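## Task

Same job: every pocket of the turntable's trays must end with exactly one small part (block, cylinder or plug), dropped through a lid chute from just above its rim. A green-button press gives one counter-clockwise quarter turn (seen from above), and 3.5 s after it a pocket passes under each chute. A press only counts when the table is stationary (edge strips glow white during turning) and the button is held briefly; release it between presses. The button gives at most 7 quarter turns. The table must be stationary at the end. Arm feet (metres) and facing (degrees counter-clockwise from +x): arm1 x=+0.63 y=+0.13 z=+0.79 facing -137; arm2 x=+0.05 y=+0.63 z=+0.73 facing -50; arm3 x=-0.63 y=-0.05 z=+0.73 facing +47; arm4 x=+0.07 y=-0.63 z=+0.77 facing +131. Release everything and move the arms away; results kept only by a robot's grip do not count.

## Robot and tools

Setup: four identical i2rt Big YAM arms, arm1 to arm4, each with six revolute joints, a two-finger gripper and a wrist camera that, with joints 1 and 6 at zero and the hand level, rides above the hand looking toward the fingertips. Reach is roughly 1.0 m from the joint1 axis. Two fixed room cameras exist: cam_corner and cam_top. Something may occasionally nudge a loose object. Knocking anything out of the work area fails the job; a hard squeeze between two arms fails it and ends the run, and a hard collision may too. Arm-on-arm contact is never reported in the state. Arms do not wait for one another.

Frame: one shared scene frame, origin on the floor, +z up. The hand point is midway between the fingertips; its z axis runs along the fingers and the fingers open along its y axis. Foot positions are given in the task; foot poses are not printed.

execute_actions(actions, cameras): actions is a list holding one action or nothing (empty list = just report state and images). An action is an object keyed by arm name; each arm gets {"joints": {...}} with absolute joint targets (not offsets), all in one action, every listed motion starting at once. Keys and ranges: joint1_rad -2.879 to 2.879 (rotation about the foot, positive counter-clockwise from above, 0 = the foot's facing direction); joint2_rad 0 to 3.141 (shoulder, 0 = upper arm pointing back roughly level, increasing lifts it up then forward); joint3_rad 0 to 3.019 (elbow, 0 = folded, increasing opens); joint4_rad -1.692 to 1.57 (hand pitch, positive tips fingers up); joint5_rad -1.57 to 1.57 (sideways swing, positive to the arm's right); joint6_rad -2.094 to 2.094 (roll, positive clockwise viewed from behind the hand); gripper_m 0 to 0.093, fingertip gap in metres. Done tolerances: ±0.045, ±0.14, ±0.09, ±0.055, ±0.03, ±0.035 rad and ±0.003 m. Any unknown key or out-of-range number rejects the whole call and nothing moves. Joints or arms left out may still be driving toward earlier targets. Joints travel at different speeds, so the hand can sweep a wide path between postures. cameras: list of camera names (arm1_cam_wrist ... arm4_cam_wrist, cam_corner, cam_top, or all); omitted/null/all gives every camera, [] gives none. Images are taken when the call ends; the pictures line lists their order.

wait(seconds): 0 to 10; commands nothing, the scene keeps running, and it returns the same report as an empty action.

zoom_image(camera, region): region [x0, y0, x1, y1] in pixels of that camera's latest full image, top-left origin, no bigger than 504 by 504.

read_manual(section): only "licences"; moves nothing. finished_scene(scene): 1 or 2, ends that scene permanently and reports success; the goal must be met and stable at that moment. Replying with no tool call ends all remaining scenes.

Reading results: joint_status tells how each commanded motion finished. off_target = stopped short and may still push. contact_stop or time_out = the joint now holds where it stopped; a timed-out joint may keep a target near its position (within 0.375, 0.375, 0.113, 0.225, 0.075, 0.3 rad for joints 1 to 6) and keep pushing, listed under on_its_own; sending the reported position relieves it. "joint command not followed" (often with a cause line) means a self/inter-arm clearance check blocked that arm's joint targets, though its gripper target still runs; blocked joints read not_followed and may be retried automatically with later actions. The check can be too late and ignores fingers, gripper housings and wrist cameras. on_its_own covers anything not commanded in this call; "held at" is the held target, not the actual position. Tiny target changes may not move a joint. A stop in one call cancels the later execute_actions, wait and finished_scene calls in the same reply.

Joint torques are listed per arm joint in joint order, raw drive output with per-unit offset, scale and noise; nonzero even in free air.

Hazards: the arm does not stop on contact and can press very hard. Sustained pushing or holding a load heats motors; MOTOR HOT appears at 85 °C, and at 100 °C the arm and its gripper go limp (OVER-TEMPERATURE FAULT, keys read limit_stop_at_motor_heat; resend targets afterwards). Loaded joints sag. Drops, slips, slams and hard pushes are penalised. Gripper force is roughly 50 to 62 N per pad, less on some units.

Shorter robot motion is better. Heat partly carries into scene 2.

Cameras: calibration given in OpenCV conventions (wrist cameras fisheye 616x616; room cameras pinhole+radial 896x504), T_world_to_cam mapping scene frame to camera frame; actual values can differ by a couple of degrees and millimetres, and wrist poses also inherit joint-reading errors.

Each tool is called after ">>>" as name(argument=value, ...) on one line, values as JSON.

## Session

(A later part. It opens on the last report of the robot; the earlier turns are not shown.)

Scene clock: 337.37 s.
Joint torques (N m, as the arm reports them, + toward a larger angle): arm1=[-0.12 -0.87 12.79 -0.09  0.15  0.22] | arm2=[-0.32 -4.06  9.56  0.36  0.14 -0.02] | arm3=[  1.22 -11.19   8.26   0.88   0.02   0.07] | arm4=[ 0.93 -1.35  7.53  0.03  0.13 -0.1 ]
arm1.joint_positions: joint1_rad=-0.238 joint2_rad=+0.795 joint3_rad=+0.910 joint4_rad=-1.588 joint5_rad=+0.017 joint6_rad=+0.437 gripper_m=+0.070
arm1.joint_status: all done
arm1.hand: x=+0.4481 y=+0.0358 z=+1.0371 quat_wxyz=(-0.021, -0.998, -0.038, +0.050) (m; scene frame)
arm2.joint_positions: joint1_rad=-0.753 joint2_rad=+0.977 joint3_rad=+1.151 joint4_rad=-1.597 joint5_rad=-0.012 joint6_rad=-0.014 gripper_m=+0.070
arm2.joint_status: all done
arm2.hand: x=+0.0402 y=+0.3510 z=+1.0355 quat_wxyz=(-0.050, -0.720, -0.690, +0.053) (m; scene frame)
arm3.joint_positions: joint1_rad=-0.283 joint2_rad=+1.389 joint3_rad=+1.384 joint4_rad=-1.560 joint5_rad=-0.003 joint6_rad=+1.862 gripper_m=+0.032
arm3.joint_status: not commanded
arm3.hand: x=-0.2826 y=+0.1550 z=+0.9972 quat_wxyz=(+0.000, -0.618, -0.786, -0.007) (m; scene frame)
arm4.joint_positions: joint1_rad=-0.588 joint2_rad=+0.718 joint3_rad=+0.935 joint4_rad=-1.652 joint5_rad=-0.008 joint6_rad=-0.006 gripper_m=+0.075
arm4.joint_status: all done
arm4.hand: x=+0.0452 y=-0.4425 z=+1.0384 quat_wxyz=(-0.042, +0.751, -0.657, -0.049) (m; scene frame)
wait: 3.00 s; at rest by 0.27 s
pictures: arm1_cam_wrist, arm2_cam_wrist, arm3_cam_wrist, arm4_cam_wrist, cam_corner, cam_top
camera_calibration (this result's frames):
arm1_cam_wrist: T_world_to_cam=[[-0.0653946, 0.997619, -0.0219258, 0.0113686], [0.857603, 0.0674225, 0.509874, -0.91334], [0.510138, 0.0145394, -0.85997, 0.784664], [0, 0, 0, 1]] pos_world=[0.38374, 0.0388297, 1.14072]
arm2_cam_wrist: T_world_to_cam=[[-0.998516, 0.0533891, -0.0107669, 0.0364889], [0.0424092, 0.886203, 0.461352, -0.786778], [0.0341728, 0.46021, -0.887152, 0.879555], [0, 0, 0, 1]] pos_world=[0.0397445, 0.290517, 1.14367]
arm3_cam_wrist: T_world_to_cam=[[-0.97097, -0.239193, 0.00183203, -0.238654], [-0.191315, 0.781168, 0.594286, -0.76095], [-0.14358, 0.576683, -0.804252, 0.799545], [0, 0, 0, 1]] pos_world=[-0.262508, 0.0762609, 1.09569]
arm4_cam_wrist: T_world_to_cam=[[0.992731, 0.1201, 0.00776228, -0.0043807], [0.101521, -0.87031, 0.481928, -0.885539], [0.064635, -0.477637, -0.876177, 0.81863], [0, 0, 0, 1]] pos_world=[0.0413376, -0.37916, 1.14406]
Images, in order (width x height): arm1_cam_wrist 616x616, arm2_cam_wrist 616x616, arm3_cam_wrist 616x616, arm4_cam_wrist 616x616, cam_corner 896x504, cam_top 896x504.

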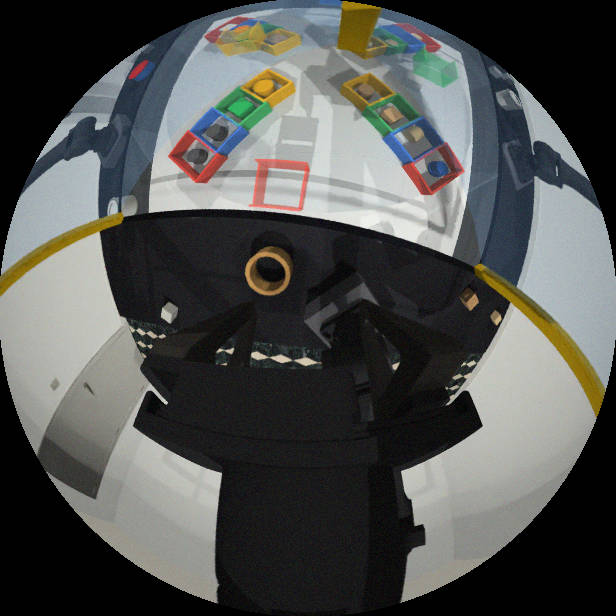

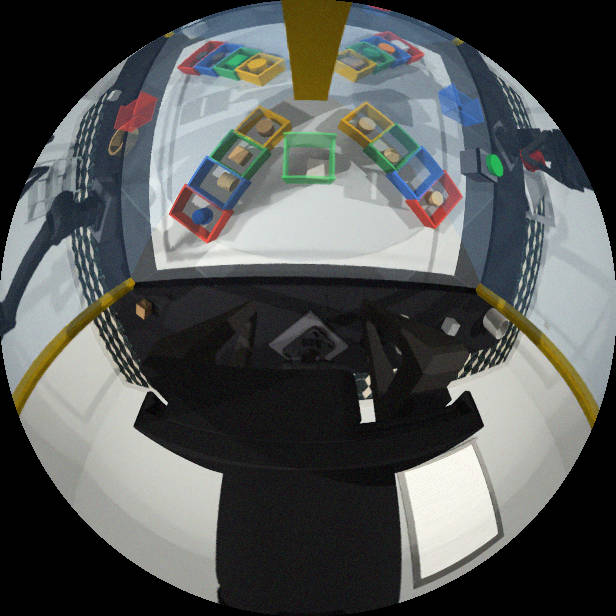

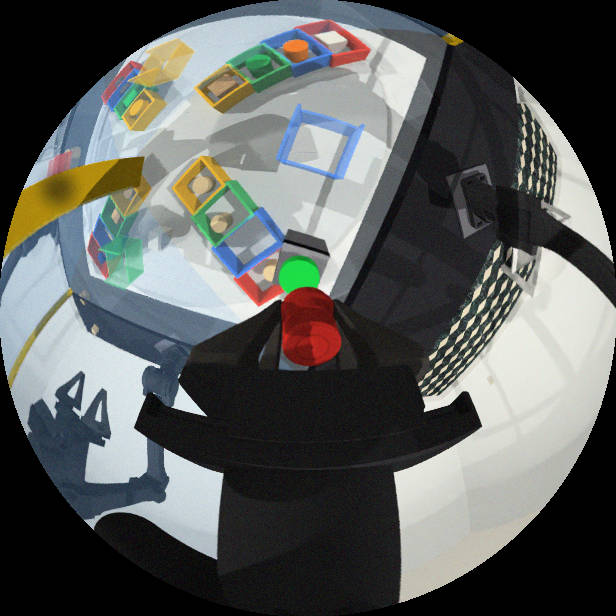

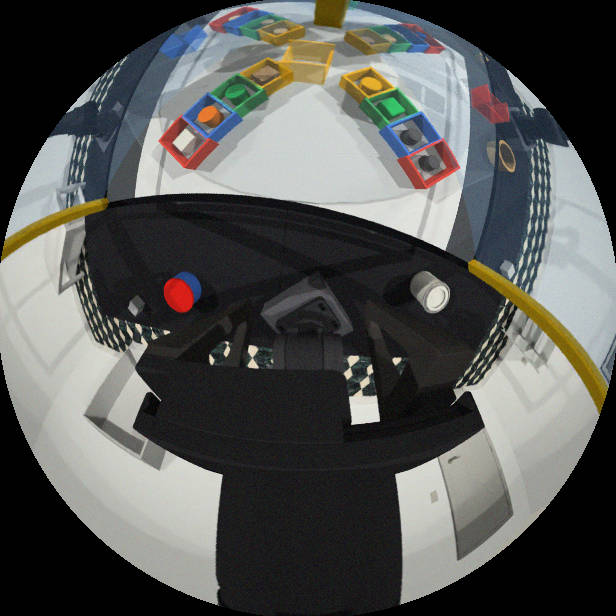

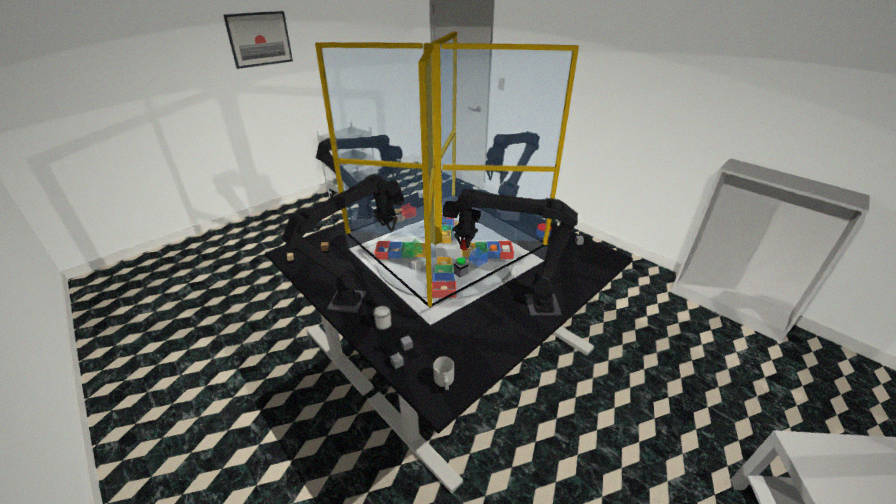

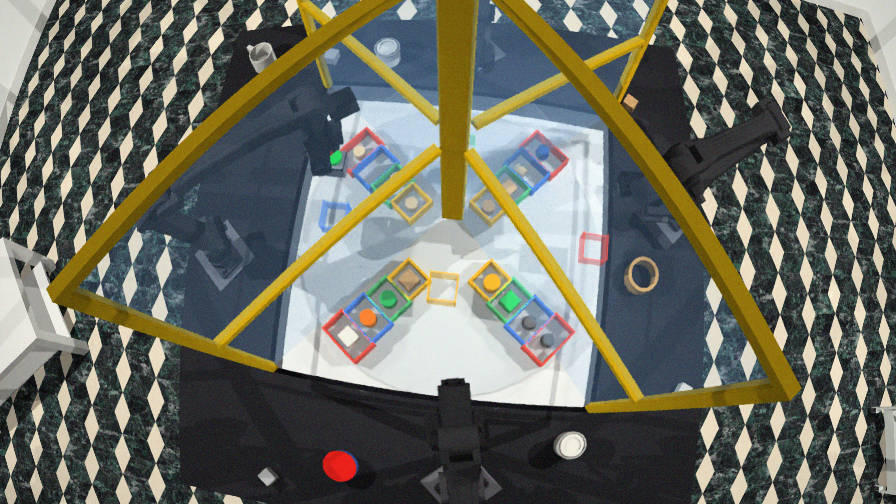

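>>> execute_actions(actions=[{"arm3":{"joints":{"joint2_rad":1.67,"joint3_rad":1.41}}}], cameras=[])

>>> wait(seconds=0.4)

>>> execute_actions(actions=[{"arm3":{"joints":{"joint2_rad":1.39}}}], cameras=[])

>>> execute_actions(actions=[{"arm3":{"joints":{"joint1_rad":-0.6,"joint2_rad":1.335,"joint3_rad":1.185,"joint4_rad":-1.4}}}], cameras=[])

>>> execute_actions(actions=[{"arm3":{"joints":{"gripper_m":0.07}}}], cameras=["cam_top"])

>>> execute_actions(actions=[{"arm3":{"joints":{"joint2_rad":0.99,"joint3_rad":1.15,"joint4_rad":-1.6}}}], cameras=[])

>>> wait(seconds=4)

Scene clock: 349.13 s.
Joint torques (N m, as the arm reports them, + toward a larger angle): arm1=[-0.09 -0.9  12.78 -0.08  0.15  0.22] | arm2=[ 0.   -4.04  9.54  0.36  0.15 -0.03] | arm3=[ 1.5  -4.15  9.11  0.66  0.06  0.1 ] | arm4=[ 1.36 -1.07  7.35  0.    0.1  -0.08]
arm1.joint_positions: joint1_rad=-0.238 joint2_rad=+0.795 joint3_rad=+0.910 joint4_rad=-1.588 joint5_rad=+0.017 joint6_rad=+0.437 gripper_m=+0.070
arm1.joint_status: not commanded
arm1.hand: x=+0.4481 y=+0.0358 z=+1.0371 quat_wxyz=(-0.021, -0.998, -0.038, +0.050) (m; scene frame)
arm2.joint_positions: joint1_rad=-0.753 joint2_rad=+0.977 joint3_rad=+1.151 joint4_rad=-1.597 joint5_rad=-0.012 joint6_rad=-0.014 gripper_m=+0.070
arm2.joint_status: not commanded
arm2.hand: x=+0.0402 y=+0.3510 z=+1.0355 quat_wxyz=(-0.050, -0.720, -0.690, +0.053) (m; scene frame)
arm3.joint_positions: joint1_rad=-0.283 joint2_rad=+1.570 joint3_rad=+1.388 joint4_rad=-1.566 joint5_rad=-0.004 joint6_rad=+1.863 gripper_m=+0.032
arm3.joint_status: all done
arm3.hand: x=-0.2671 y=+0.1646 z=+0.9276 quat_wxyz=(+0.035, -0.616, -0.783, +0.079) (m; scene frame)
arm4.joint_positions: joint1_rad=-0.588 joint2_rad=+0.718 joint3_rad=+0.935 joint4_rad=-1.652 joint5_rad=-0.008 joint6_rad=-0.006 gripper_m=+0.075
arm4.joint_status: not commanded
arm4.hand: x=+0.0452 y=-0.4425 z=+1.0384 quat_wxyz=(-0.042, +0.751, -0.657, -0.049) (m; scene frame)
pictures: none
No camera images: the call's "cameras" was empty. Leave "cameras" out to get every camera's image.

Scene clock: 349.53 s.
Joint torques (N m, as the arm reports them, + toward a larger angle): arm1=[-0.07 -0.9  12.82 -0.09  0.15  0.22] | arm2=[-0.13 -4.09  9.53  0.32  0.13 -0.04] | arm3=[ 1.77 -4.55  9.03  0.73  0.07  0.1 ] | arm4=[ 1.05 -1.65  7.41  0.23  0.12 -0.07]
arm1.joint_positions: joint1_rad=-0.238 joint2_rad=+0.795 joint3_rad=+0.910 joint4_rad=-1.588 joint5_rad=+0.017 joint6_rad=+0.437 gripper_m=+0.070
arm1.joint_status: not commanded
arm1.hand: x=+0.4481 y=+0.0358 z=+1.0371 quat_wxyz=(-0.021, -0.998, -0.038, +0.050) (m; scene frame)
arm2.joint_positions: joint1_rad=-0.753 joint2_rad=+0.977 joint3_rad=+1.151 joint4_rad=-1.597 joint5_rad=-0.012 joint6_rad=-0.014 gripper_m=+0.070
arm2.joint_status: not commanded
arm2.hand: x=+0.0402 y=+0.3510 z=+1.0355 quat_wxyz=(-0.050, -0.720, -0.690, +0.053) (m; scene frame)
arm3.joint_positions: joint1_rad=-0.283 joint2_rad=+1.570 joint3_rad=+1.388 joint4_rad=-1.566 joint5_rad=-0.004 joint6_rad=+1.863 gripper_m=+0.032
arm3.joint_status: all done
arm3.hand: x=-0.2671 y=+0.1646 z=+0.9276 quat_wxyz=(+0.035, -0.616, -0.783, +0.079) (m; scene frame)
arm4.joint_positions: joint1_rad=-0.588 joint2_rad=+0.718 joint3_rad=+0.935 joint4_rad=-1.652 joint5_rad=-0.008 joint6_rad=-0.006 gripper_m=+0.075
arm4.joint_status: not commanded
arm4.hand: x=+0.0452 y=-0.4425 z=+1.0384 quat_wxyz=(-0.042, +0.751, -0.657, -0.049) (m; scene frame)
wait: 0.40 s; at rest by 0.27 s
pictures: arm1_cam_wrist, arm2_cam_wrist, arm3_cam_wrist, arm4_cam_wrist, cam_corner, cam_top
camera_calibration (this result's frames):
arm1_cam_wrist: T_world_to_cam=[[-0.0653946, 0.997619, -0.0219258, 0.0113686], [0.857603, 0.0674225, 0.509874, -0.91334], [0.510138, 0.0145394, -0.85997, 0.784664], [0, 0, 0, 1]] pos_world=[0.38374, 0.0388297, 1.14072]
arm2_cam_wrist: T_world_to_cam=[[-0.998516, 0.0533891, -0.0107669, 0.0364889], [0.0424092, 0.886203, 0.461352, -0.786778], [0.0341728, 0.46021, -0.887152, 0.879555], [0, 0, 0, 1]] pos_world=[0.0397445, 0.290517, 1.14367]
arm3_cam_wrist: T_world_to_cam=[[-0.956543, -0.230501, 0.178593, -0.382759], [-0.0995374, 0.833799, 0.543021, -0.66069], [-0.274078, 0.501646, -0.820508, 0.732811], [0, 0, 0, 1]] pos_world=[-0.231041, 0.0950452, 1.0284]
arm4_cam_wrist: T_world_to_cam=[[0.992731, 0.1201, 0.00776228, -0.0043807], [0.101521, -0.87031, 0.481928, -0.885539], [0.064635, -0.477637, -0.876177, 0.81863], [0, 0, 0, 1]] pos_world=[0.0413376, -0.37916, 1.14406]
Images, in order (width x height): arm1_cam_wrist 616x616, arm2_cam_wrist 616x616, arm3_cam_wrist 616x616, arm4_cam_wrist 616x616, cam_corner 896x504, cam_top 896x504.

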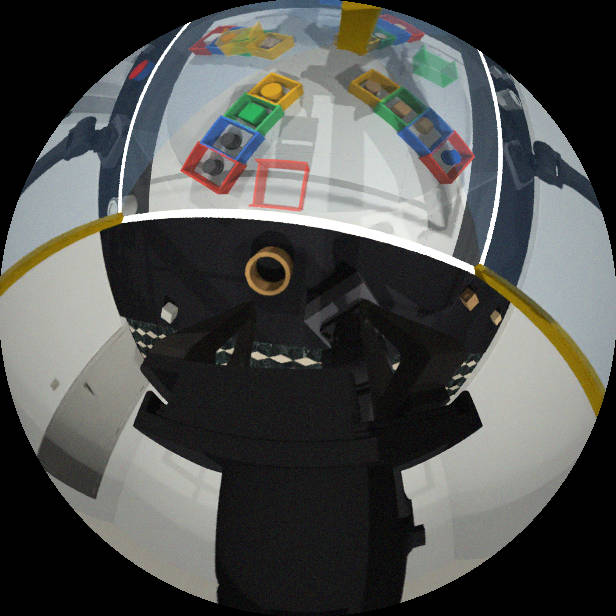

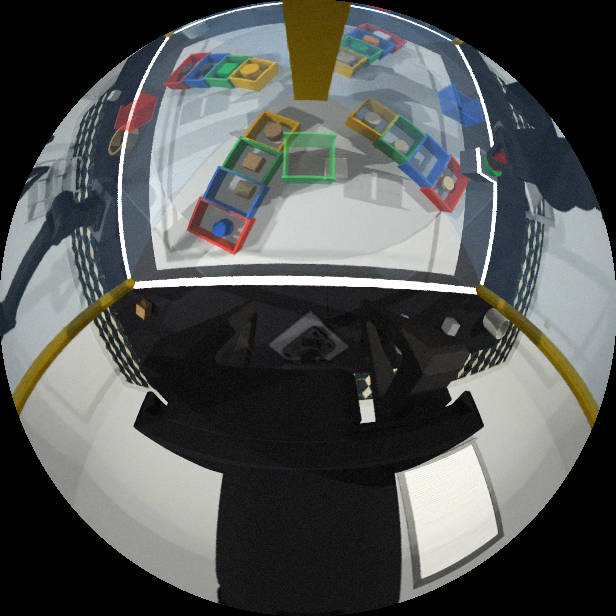

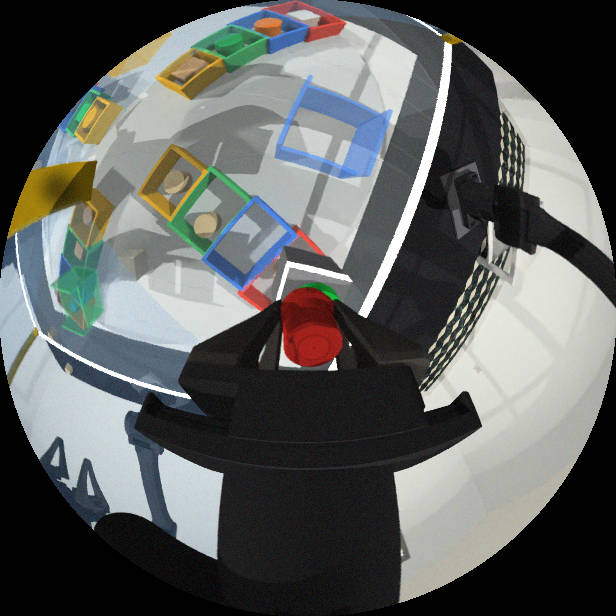

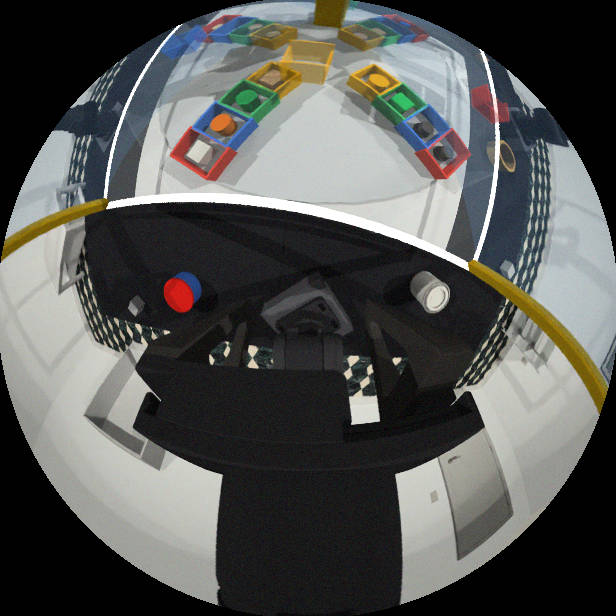

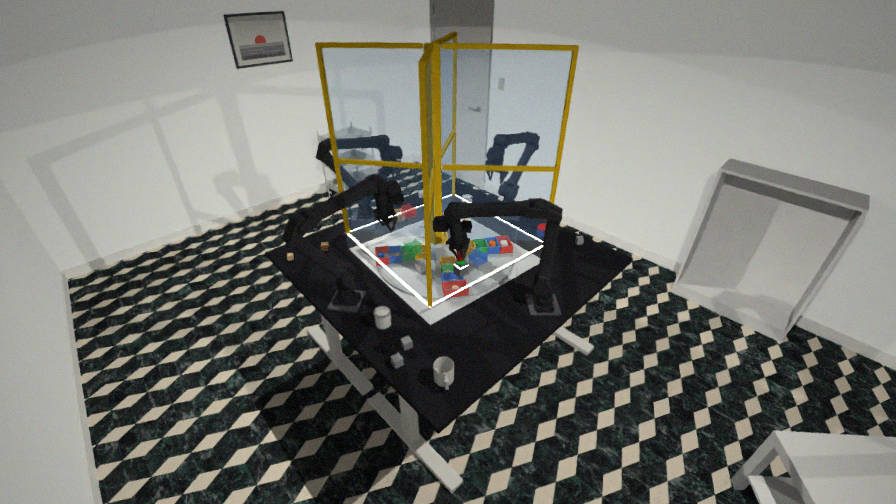

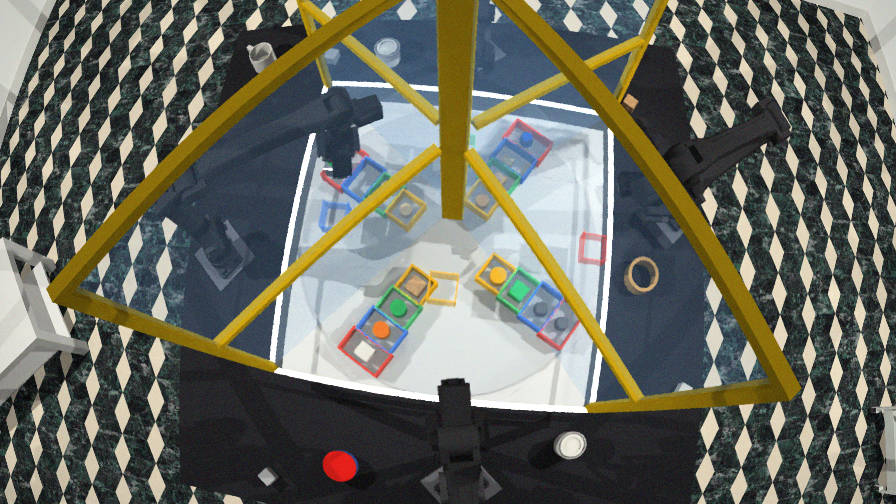

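Scene clock: 350.83 s.
Joint torques (N m, as the arm reports them, + toward a larger angle): arm1=[-0.15 -0.83 12.82 -0.08  0.15  0.22] | arm2=[-0.01 -4.05  9.61  0.32  0.14 -0.03] | arm3=[  1.8  -10.97   9.35   0.85   0.05   0.08] | arm4=[ 0.84 -1.42  7.44 -0.07  0.09 -0.09]
arm1.joint_positions: joint1_rad=-0.238 joint2_rad=+0.795 joint3_rad=+0.910 joint4_rad=-1.588 joint5_rad=+0.017 joint6_rad=+0.437 gripper_m=+0.070
arm1.joint_status: not commanded
arm1.hand: x=+0.4481 y=+0.0358 z=+1.0371 quat_wxyz=(-0.021, -0.998, -0.038, +0.050) (m; scene frame)
arm2.joint_positions: joint1_rad=-0.753 joint2_rad=+0.977 joint3_rad=+1.151 joint4_rad=-1.597 joint5_rad=-0.012 joint6_rad=-0.014 gripper_m=+0.070
arm2.joint_status: not commanded
arm2.hand: x=+0.0402 y=+0.3510 z=+1.0355 quat_wxyz=(-0.050, -0.720, -0.690, +0.053) (m; scene frame)
arm3.joint_positions: joint1_rad=-0.283 joint2_rad=+1.389 joint3_rad=+1.388 joint4_rad=-1.559 joint5_rad=-0.004 joint6_rad=+1.863 gripper_m=+0.032
arm3.joint_status: all done
arm3.hand: x=-0.2819 y=+0.1557 z=+0.9982 quat_wxyz=(+0.000, -0.618, -0.786, -0.009) (m; scene frame)
arm4.joint_positions: joint1_rad=-0.588 joint2_rad=+0.718 joint3_rad=+0.935 joint4_rad=-1.652 joint5_rad=-0.008 joint6_rad=-0.006 gripper_m=+0.075
arm4.joint_status: not commanded
arm4.hand: x=+0.0452 y=-0.4425 z=+1.0384 quat_wxyz=(-0.042, +0.751, -0.657, -0.049) (m; scene frame)
pictures: none
No camera images: the call's "cameras" was empty. Leave "cameras" out to get every camera's image.

Scene clock: 351.83 s.
Joint torques (N m, as the arm reports them, + toward a larger angle): arm1=[-0.09 -0.85 12.83 -0.11  0.15  0.22] | arm2=[ 0.   -3.96  9.62  0.32  0.15 -0.02] | arm3=[  2.2  -10.41   8.31   0.94   0.05   0.07] | arm4=[ 0.84 -1.32  7.52 -0.06  0.08 -0.08]
arm1.joint_positions: joint1_rad=-0.238 joint2_rad=+0.795 joint3_rad=+0.910 joint4_rad=-1.588 joint5_rad=+0.017 joint6_rad=+0.437 gripper_m=+0.070
arm1.joint_status: not commanded
arm1.hand: x=+0.4481 y=+0.0358 z=+1.0371 quat_wxyz=(-0.021, -0.998, -0.038, +0.050) (m; scene frame)
arm2.joint_positions: joint1_rad=-0.753 joint2_rad=+0.977 joint3_rad=+1.151 joint4_rad=-1.597 joint5_rad=-0.012 joint6_rad=-0.014 gripper_m=+0.070
arm2.joint_status: not commanded
arm2.hand: x=+0.0402 y=+0.3510 z=+1.0355 quat_wxyz=(-0.050, -0.720, -0.690, +0.053) (m; scene frame)
arm3.joint_positions: joint1_rad=-0.606 joint2_rad=+1.339 joint3_rad=+1.178 joint4_rad=-1.413 joint5_rad=-0.003 joint6_rad=+1.863 gripper_m=+0.032
arm3.joint_status: all done
arm3.hand: x=-0.2614 y=+0.0287 z=+0.9366 quat_wxyz=(+0.003, -0.737, -0.676, -0.003) (m; scene frame)
arm4.joint_positions: joint1_rad=-0.588 joint2_rad=+0.718 joint3_rad=+0.935 joint4_rad=-1.652 joint5_rad=-0.008 joint6_rad=-0.006 gripper_m=+0.075
arm4.joint_status: not commanded
arm4.hand: x=+0.0452 y=-0.4425 z=+1.0384 quat_wxyz=(-0.042, +0.751, -0.657, -0.049) (m; scene frame)
pictures: none
No camera images: the call's "cameras" was empty. Leave "cameras" out to get every camera's image.

Scene clock: 352.47 s.
Joint torques (N m, as the arm reports them, + toward a larger angle): arm1=[-0.07 -0.95 12.83 -0.1   0.15  0.22] | arm2=[ 0.28 -3.81  9.54  0.28  0.15 -0.03] | arm3=[  1.74 -10.83   8.21   1.08   0.04   0.08] | arm4=[ 0.88 -1.34  7.46 -0.09  0.09 -0.09]
arm1.joint_positions: joint1_rad=-0.238 joint2_rad=+0.795 joint3_rad=+0.910 joint4_rad=-1.588 joint5_rad=+0.017 joint6_rad=+0.437 gripper_m=+0.070
arm1.joint_status: not commanded
arm1.hand: x=+0.4481 y=+0.0358 z=+1.0371 quat_wxyz=(-0.021, -0.998, -0.038, +0.050) (m; scene frame)
arm2.joint_positions: joint1_rad=-0.753 joint2_rad=+0.977 joint3_rad=+1.151 joint4_rad=-1.597 joint5_rad=-0.012 joint6_rad=-0.014 gripper_m=+0.070
arm2.joint_status: not commanded
arm2.hand: x=+0.0402 y=+0.3510 z=+1.0355 quat_wxyz=(-0.050, -0.720, -0.690, +0.053) (m; scene frame)
arm3.joint_positions: joint1_rad=-0.606 joint2_rad=+1.339 joint3_rad=+1.178 joint4_rad=-1.413 joint5_rad=-0.003 joint6_rad=+1.863 gripper_m=+0.070
arm3.joint_status: all done
arm3.hand: x=-0.2614 y=+0.0287 z=+0.9366 quat_wxyz=(+0.003, -0.737, -0.676, -0.003) (m; scene frame)
arm4.joint_positions: joint1_rad=-0.588 joint2_rad=+0.718 joint3_rad=+0.935 joint4_rad=-1.652 joint5_rad=-0.008 joint6_rad=-0.006 gripper_m=+0.075
arm4.joint_status: not commanded
arm4.hand: x=+0.0452 y=-0.4425 z=+1.0384 quat_wxyz=(-0.042, +0.751, -0.657, -0.049) (m; scene frame)
pictures: cam_top
Images, in order (width x height): cam_top 896x504.

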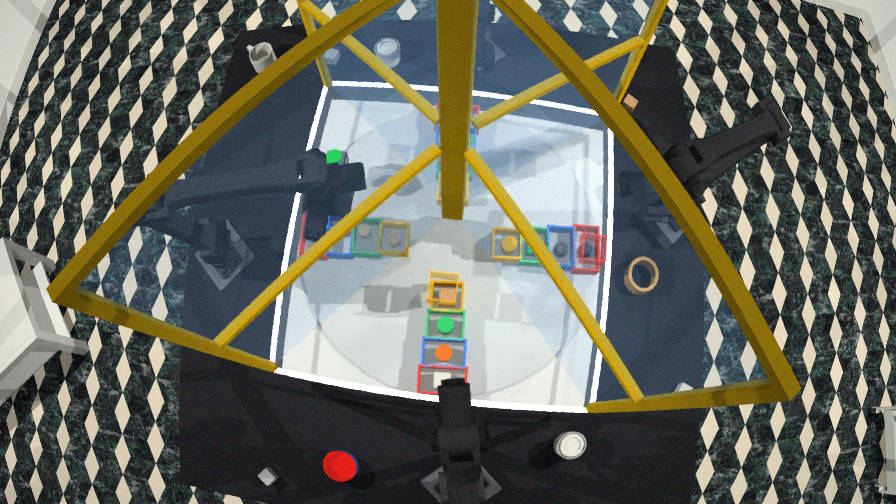

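Scene clock: 353.73 s.
Joint torques (N m, as the arm reports them, + toward a larger angle): arm1=[-0.12 -0.87 12.81 -0.08  0.15  0.22] | arm2=[-0.09 -4.11  9.59  0.28  0.16 -0.02] | arm3=[ 1.81 -4.73  8.5   0.31  0.04  0.06] | arm4=[ 0.8  -1.55  7.43 -0.01  0.13 -0.08]
arm1.joint_positions: joint1_rad=-0.238 joint2_rad=+0.795 joint3_rad=+0.910 joint4_rad=-1.588 joint5_rad=+0.017 joint6_rad=+0.437 gripper_m=+0.070
arm1.joint_status: not commanded
arm1.hand: x=+0.4481 y=+0.0358 z=+1.0371 quat_wxyz=(-0.021, -0.998, -0.038, +0.050) (m; scene frame)
arm2.joint_positions: joint1_rad=-0.753 joint2_rad=+0.977 joint3_rad=+1.151 joint4_rad=-1.597 joint5_rad=-0.012 joint6_rad=-0.014 gripper_m=+0.070
arm2.joint_status: not commanded
arm2.hand: x=+0.0402 y=+0.3510 z=+1.0355 quat_wxyz=(-0.050, -0.720, -0.690, +0.053) (m; scene frame)
arm3.joint_positions: joint1_rad=-0.606 joint2_rad=+0.990 joint3_rad=+1.144 joint4_rad=-1.592 joint5_rad=-0.003 joint6_rad=+1.863 gripper_m=+0.070
arm3.joint_status: all done
arm3.hand: x=-0.3563 y=+0.0084 z=+1.0276 quat_wxyz=(-0.032, -0.735, -0.674, -0.061) (m; scene frame)
arm4.joint_positions: joint1_rad=-0.588 joint2_rad=+0.718 joint3_rad=+0.935 joint4_rad=-1.652 joint5_rad=-0.008 joint6_rad=-0.006 gripper_m=+0.075
arm4.joint_status: not commanded
arm4.hand: x=+0.0452 y=-0.4425 z=+1.0384 quat_wxyz=(-0.042, +0.751, -0.657, -0.049) (m; scene frame)
pictures: none
No camera images: the call's "cameras" was empty. Leave "cameras" out to get every camera's image.

Scene clock: 357.73 s.
Joint torques (N m, as the arm reports them, + toward a larger angle): arm1=[-0.07 -0.85 12.8  -0.09  0.15  0.22] | arm2=[ 0.12 -4.    9.54  0.32  0.14 -0.03] | arm3=[ 2.29 -4.78  8.42  0.23  0.03  0.06] | arm4=[ 1.05 -1.3   7.38 -0.01  0.12 -0.08]
arm1.joint_positions: joint1_rad=-0.238 joint2_rad=+0.795 joint3_rad=+0.910 joint4_rad=-1.588 joint5_rad=+0.017 joint6_rad=+0.437 gripper_m=+0.070
arm1.joint_status: not commanded
arm1.hand: x=+0.4481 y=+0.0358 z=+1.0371 quat_wxyz=(-0.021, -0.998, -0.038, +0.050) (m; scene frame)
arm2.joint_positions: joint1_rad=-0.753 joint2_rad=+0.977 joint3_rad=+1.151 joint4_rad=-1.597 joint5_rad=-0.012 joint6_rad=-0.014 gripper_m=+0.070
arm2.joint_status: not commanded
arm2.hand: x=+0.0402 y=+0.3510 z=+1.0355 quat_wxyz=(-0.050, -0.720, -0.690, +0.053) (m; scene frame)
arm3.joint_positions: joint1_rad=-0.606 joint2_rad=+0.990 joint3_rad=+1.144 joint4_rad=-1.592 joint5_rad=-0.003 joint6_rad=+1.863 gripper_m=+0.070
arm3.joint_status: all done
arm3.hand: x=-0.3563 y=+0.0084 z=+1.0276 quat_wxyz=(-0.032, -0.735, -0.674, -0.061) (m; scene frame)
arm4.joint_positions: joint1_rad=-0.588 joint2_rad=+0.718 joint3_rad=+0.935 joint4_rad=-1.652 joint5_rad=-0.008 joint6_rad=-0.006 gripper_m=+0.075
arm4.joint_status: not commanded
arm4.hand: x=+0.0452 y=-0.4425 z=+1.0384 quat_wxyz=(-0.042, +0.751, -0.657, -0.049) (m; scene frame)
wait: 4.00 s; at rest by 0.27 s
pictures: arm1_cam_wrist, arm2_cam_wrist, arm3_cam_wrist, arm4_cam_wrist, cam_corner, cam_top
camera_calibration (this result's frames):
arm1_cam_wrist: T_world_to_cam=[[-0.0653946, 0.997619, -0.0219258, 0.0113686], [0.857603, 0.0674225, 0.509874, -0.91334], [0.510138, 0.0145394, -0.85997, 0.784664], [0, 0, 0, 1]] pos_world=[0.38374, 0.0388297, 1.14072]
arm2_cam_wrist: T_world_to_cam=[[-0.998516, 0.0533891, -0.0107669, 0.0364889], [0.0424092, 0.886203, 0.461352, -0.786778], [0.0341728, 0.46021, -0.887152, 0.879555], [0, 0, 0, 1]] pos_world=[0.0397445, 0.290517, 1.14367]
arm3_cam_wrist: T_world_to_cam=[[-0.989501, 0.0846492, -0.117139, -0.232398], [-0.00627822, 0.784576, 0.620001, -0.639166], [0.144387, 0.614227, -0.775808, 0.971027], [0, 0, 0, 1]] pos_world=[-0.374174, -0.0752847, 1.12239]
arm4_cam_wrist: T_world_to_cam=[[0.992731, 0.1201, 0.00776228, -0.0043807], [0.101521, -0.87031, 0.481928, -0.885539], [0.064635, -0.477637, -0.876177, 0.81863], [0, 0, 0, 1]] pos_world=[0.0413376, -0.37916, 1.14406]
Images, in order (width x height): arm1_cam_wrist 616x616, arm2_cam_wrist 616x616, arm3_cam_wrist 616x616, arm4_cam_wrist 616x616, cam_corner 896x504, cam_top 896x504.

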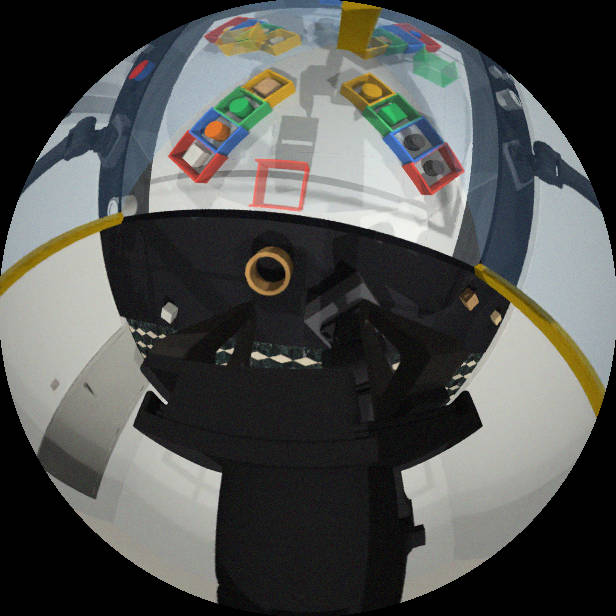

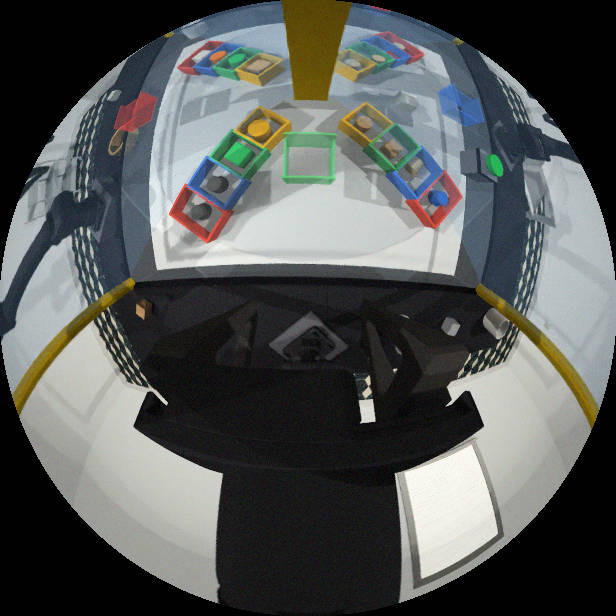

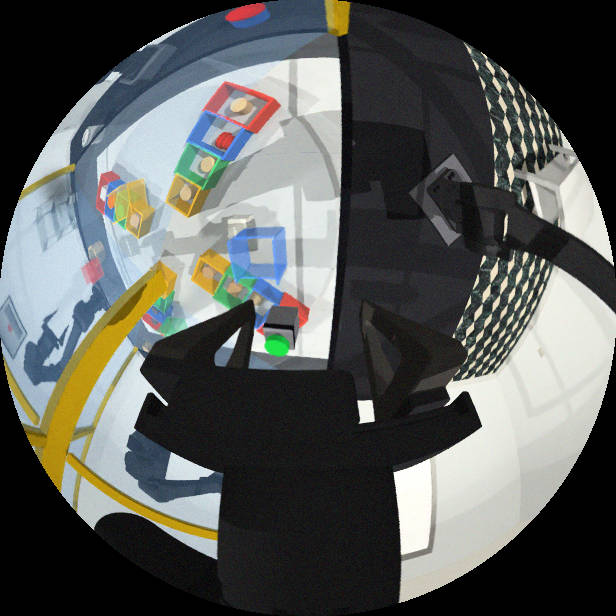

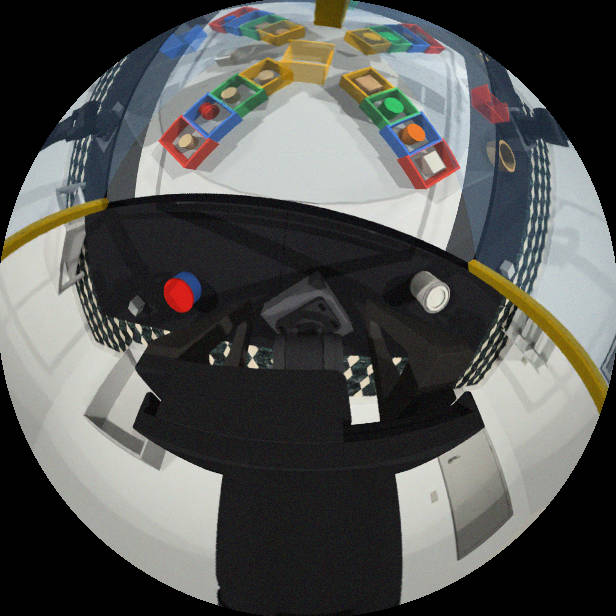

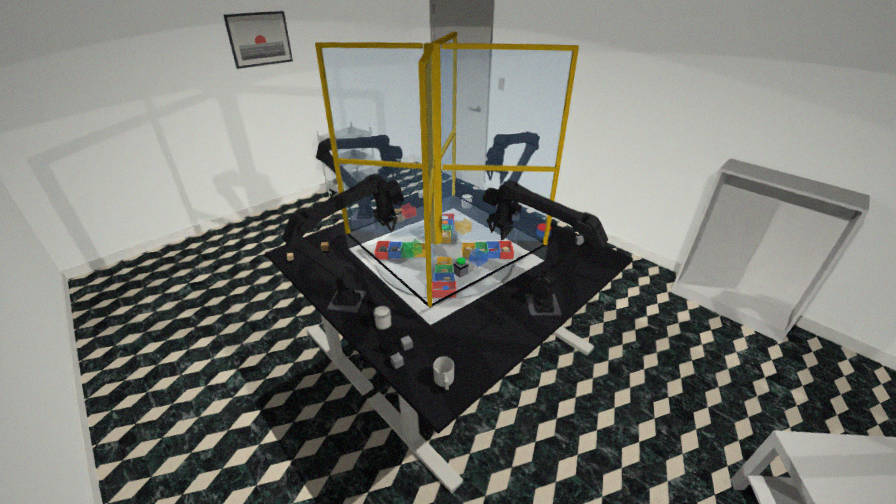

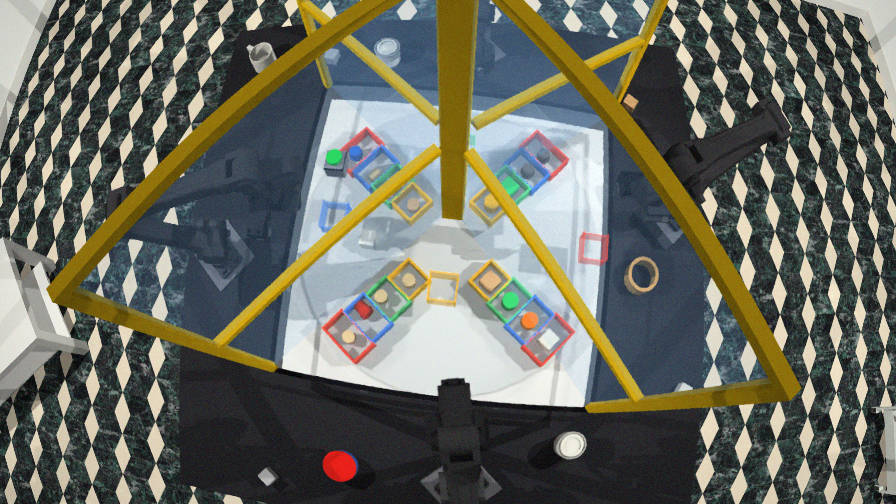

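>>> finished_scene(scene=2)

The scene is finished: the task was done.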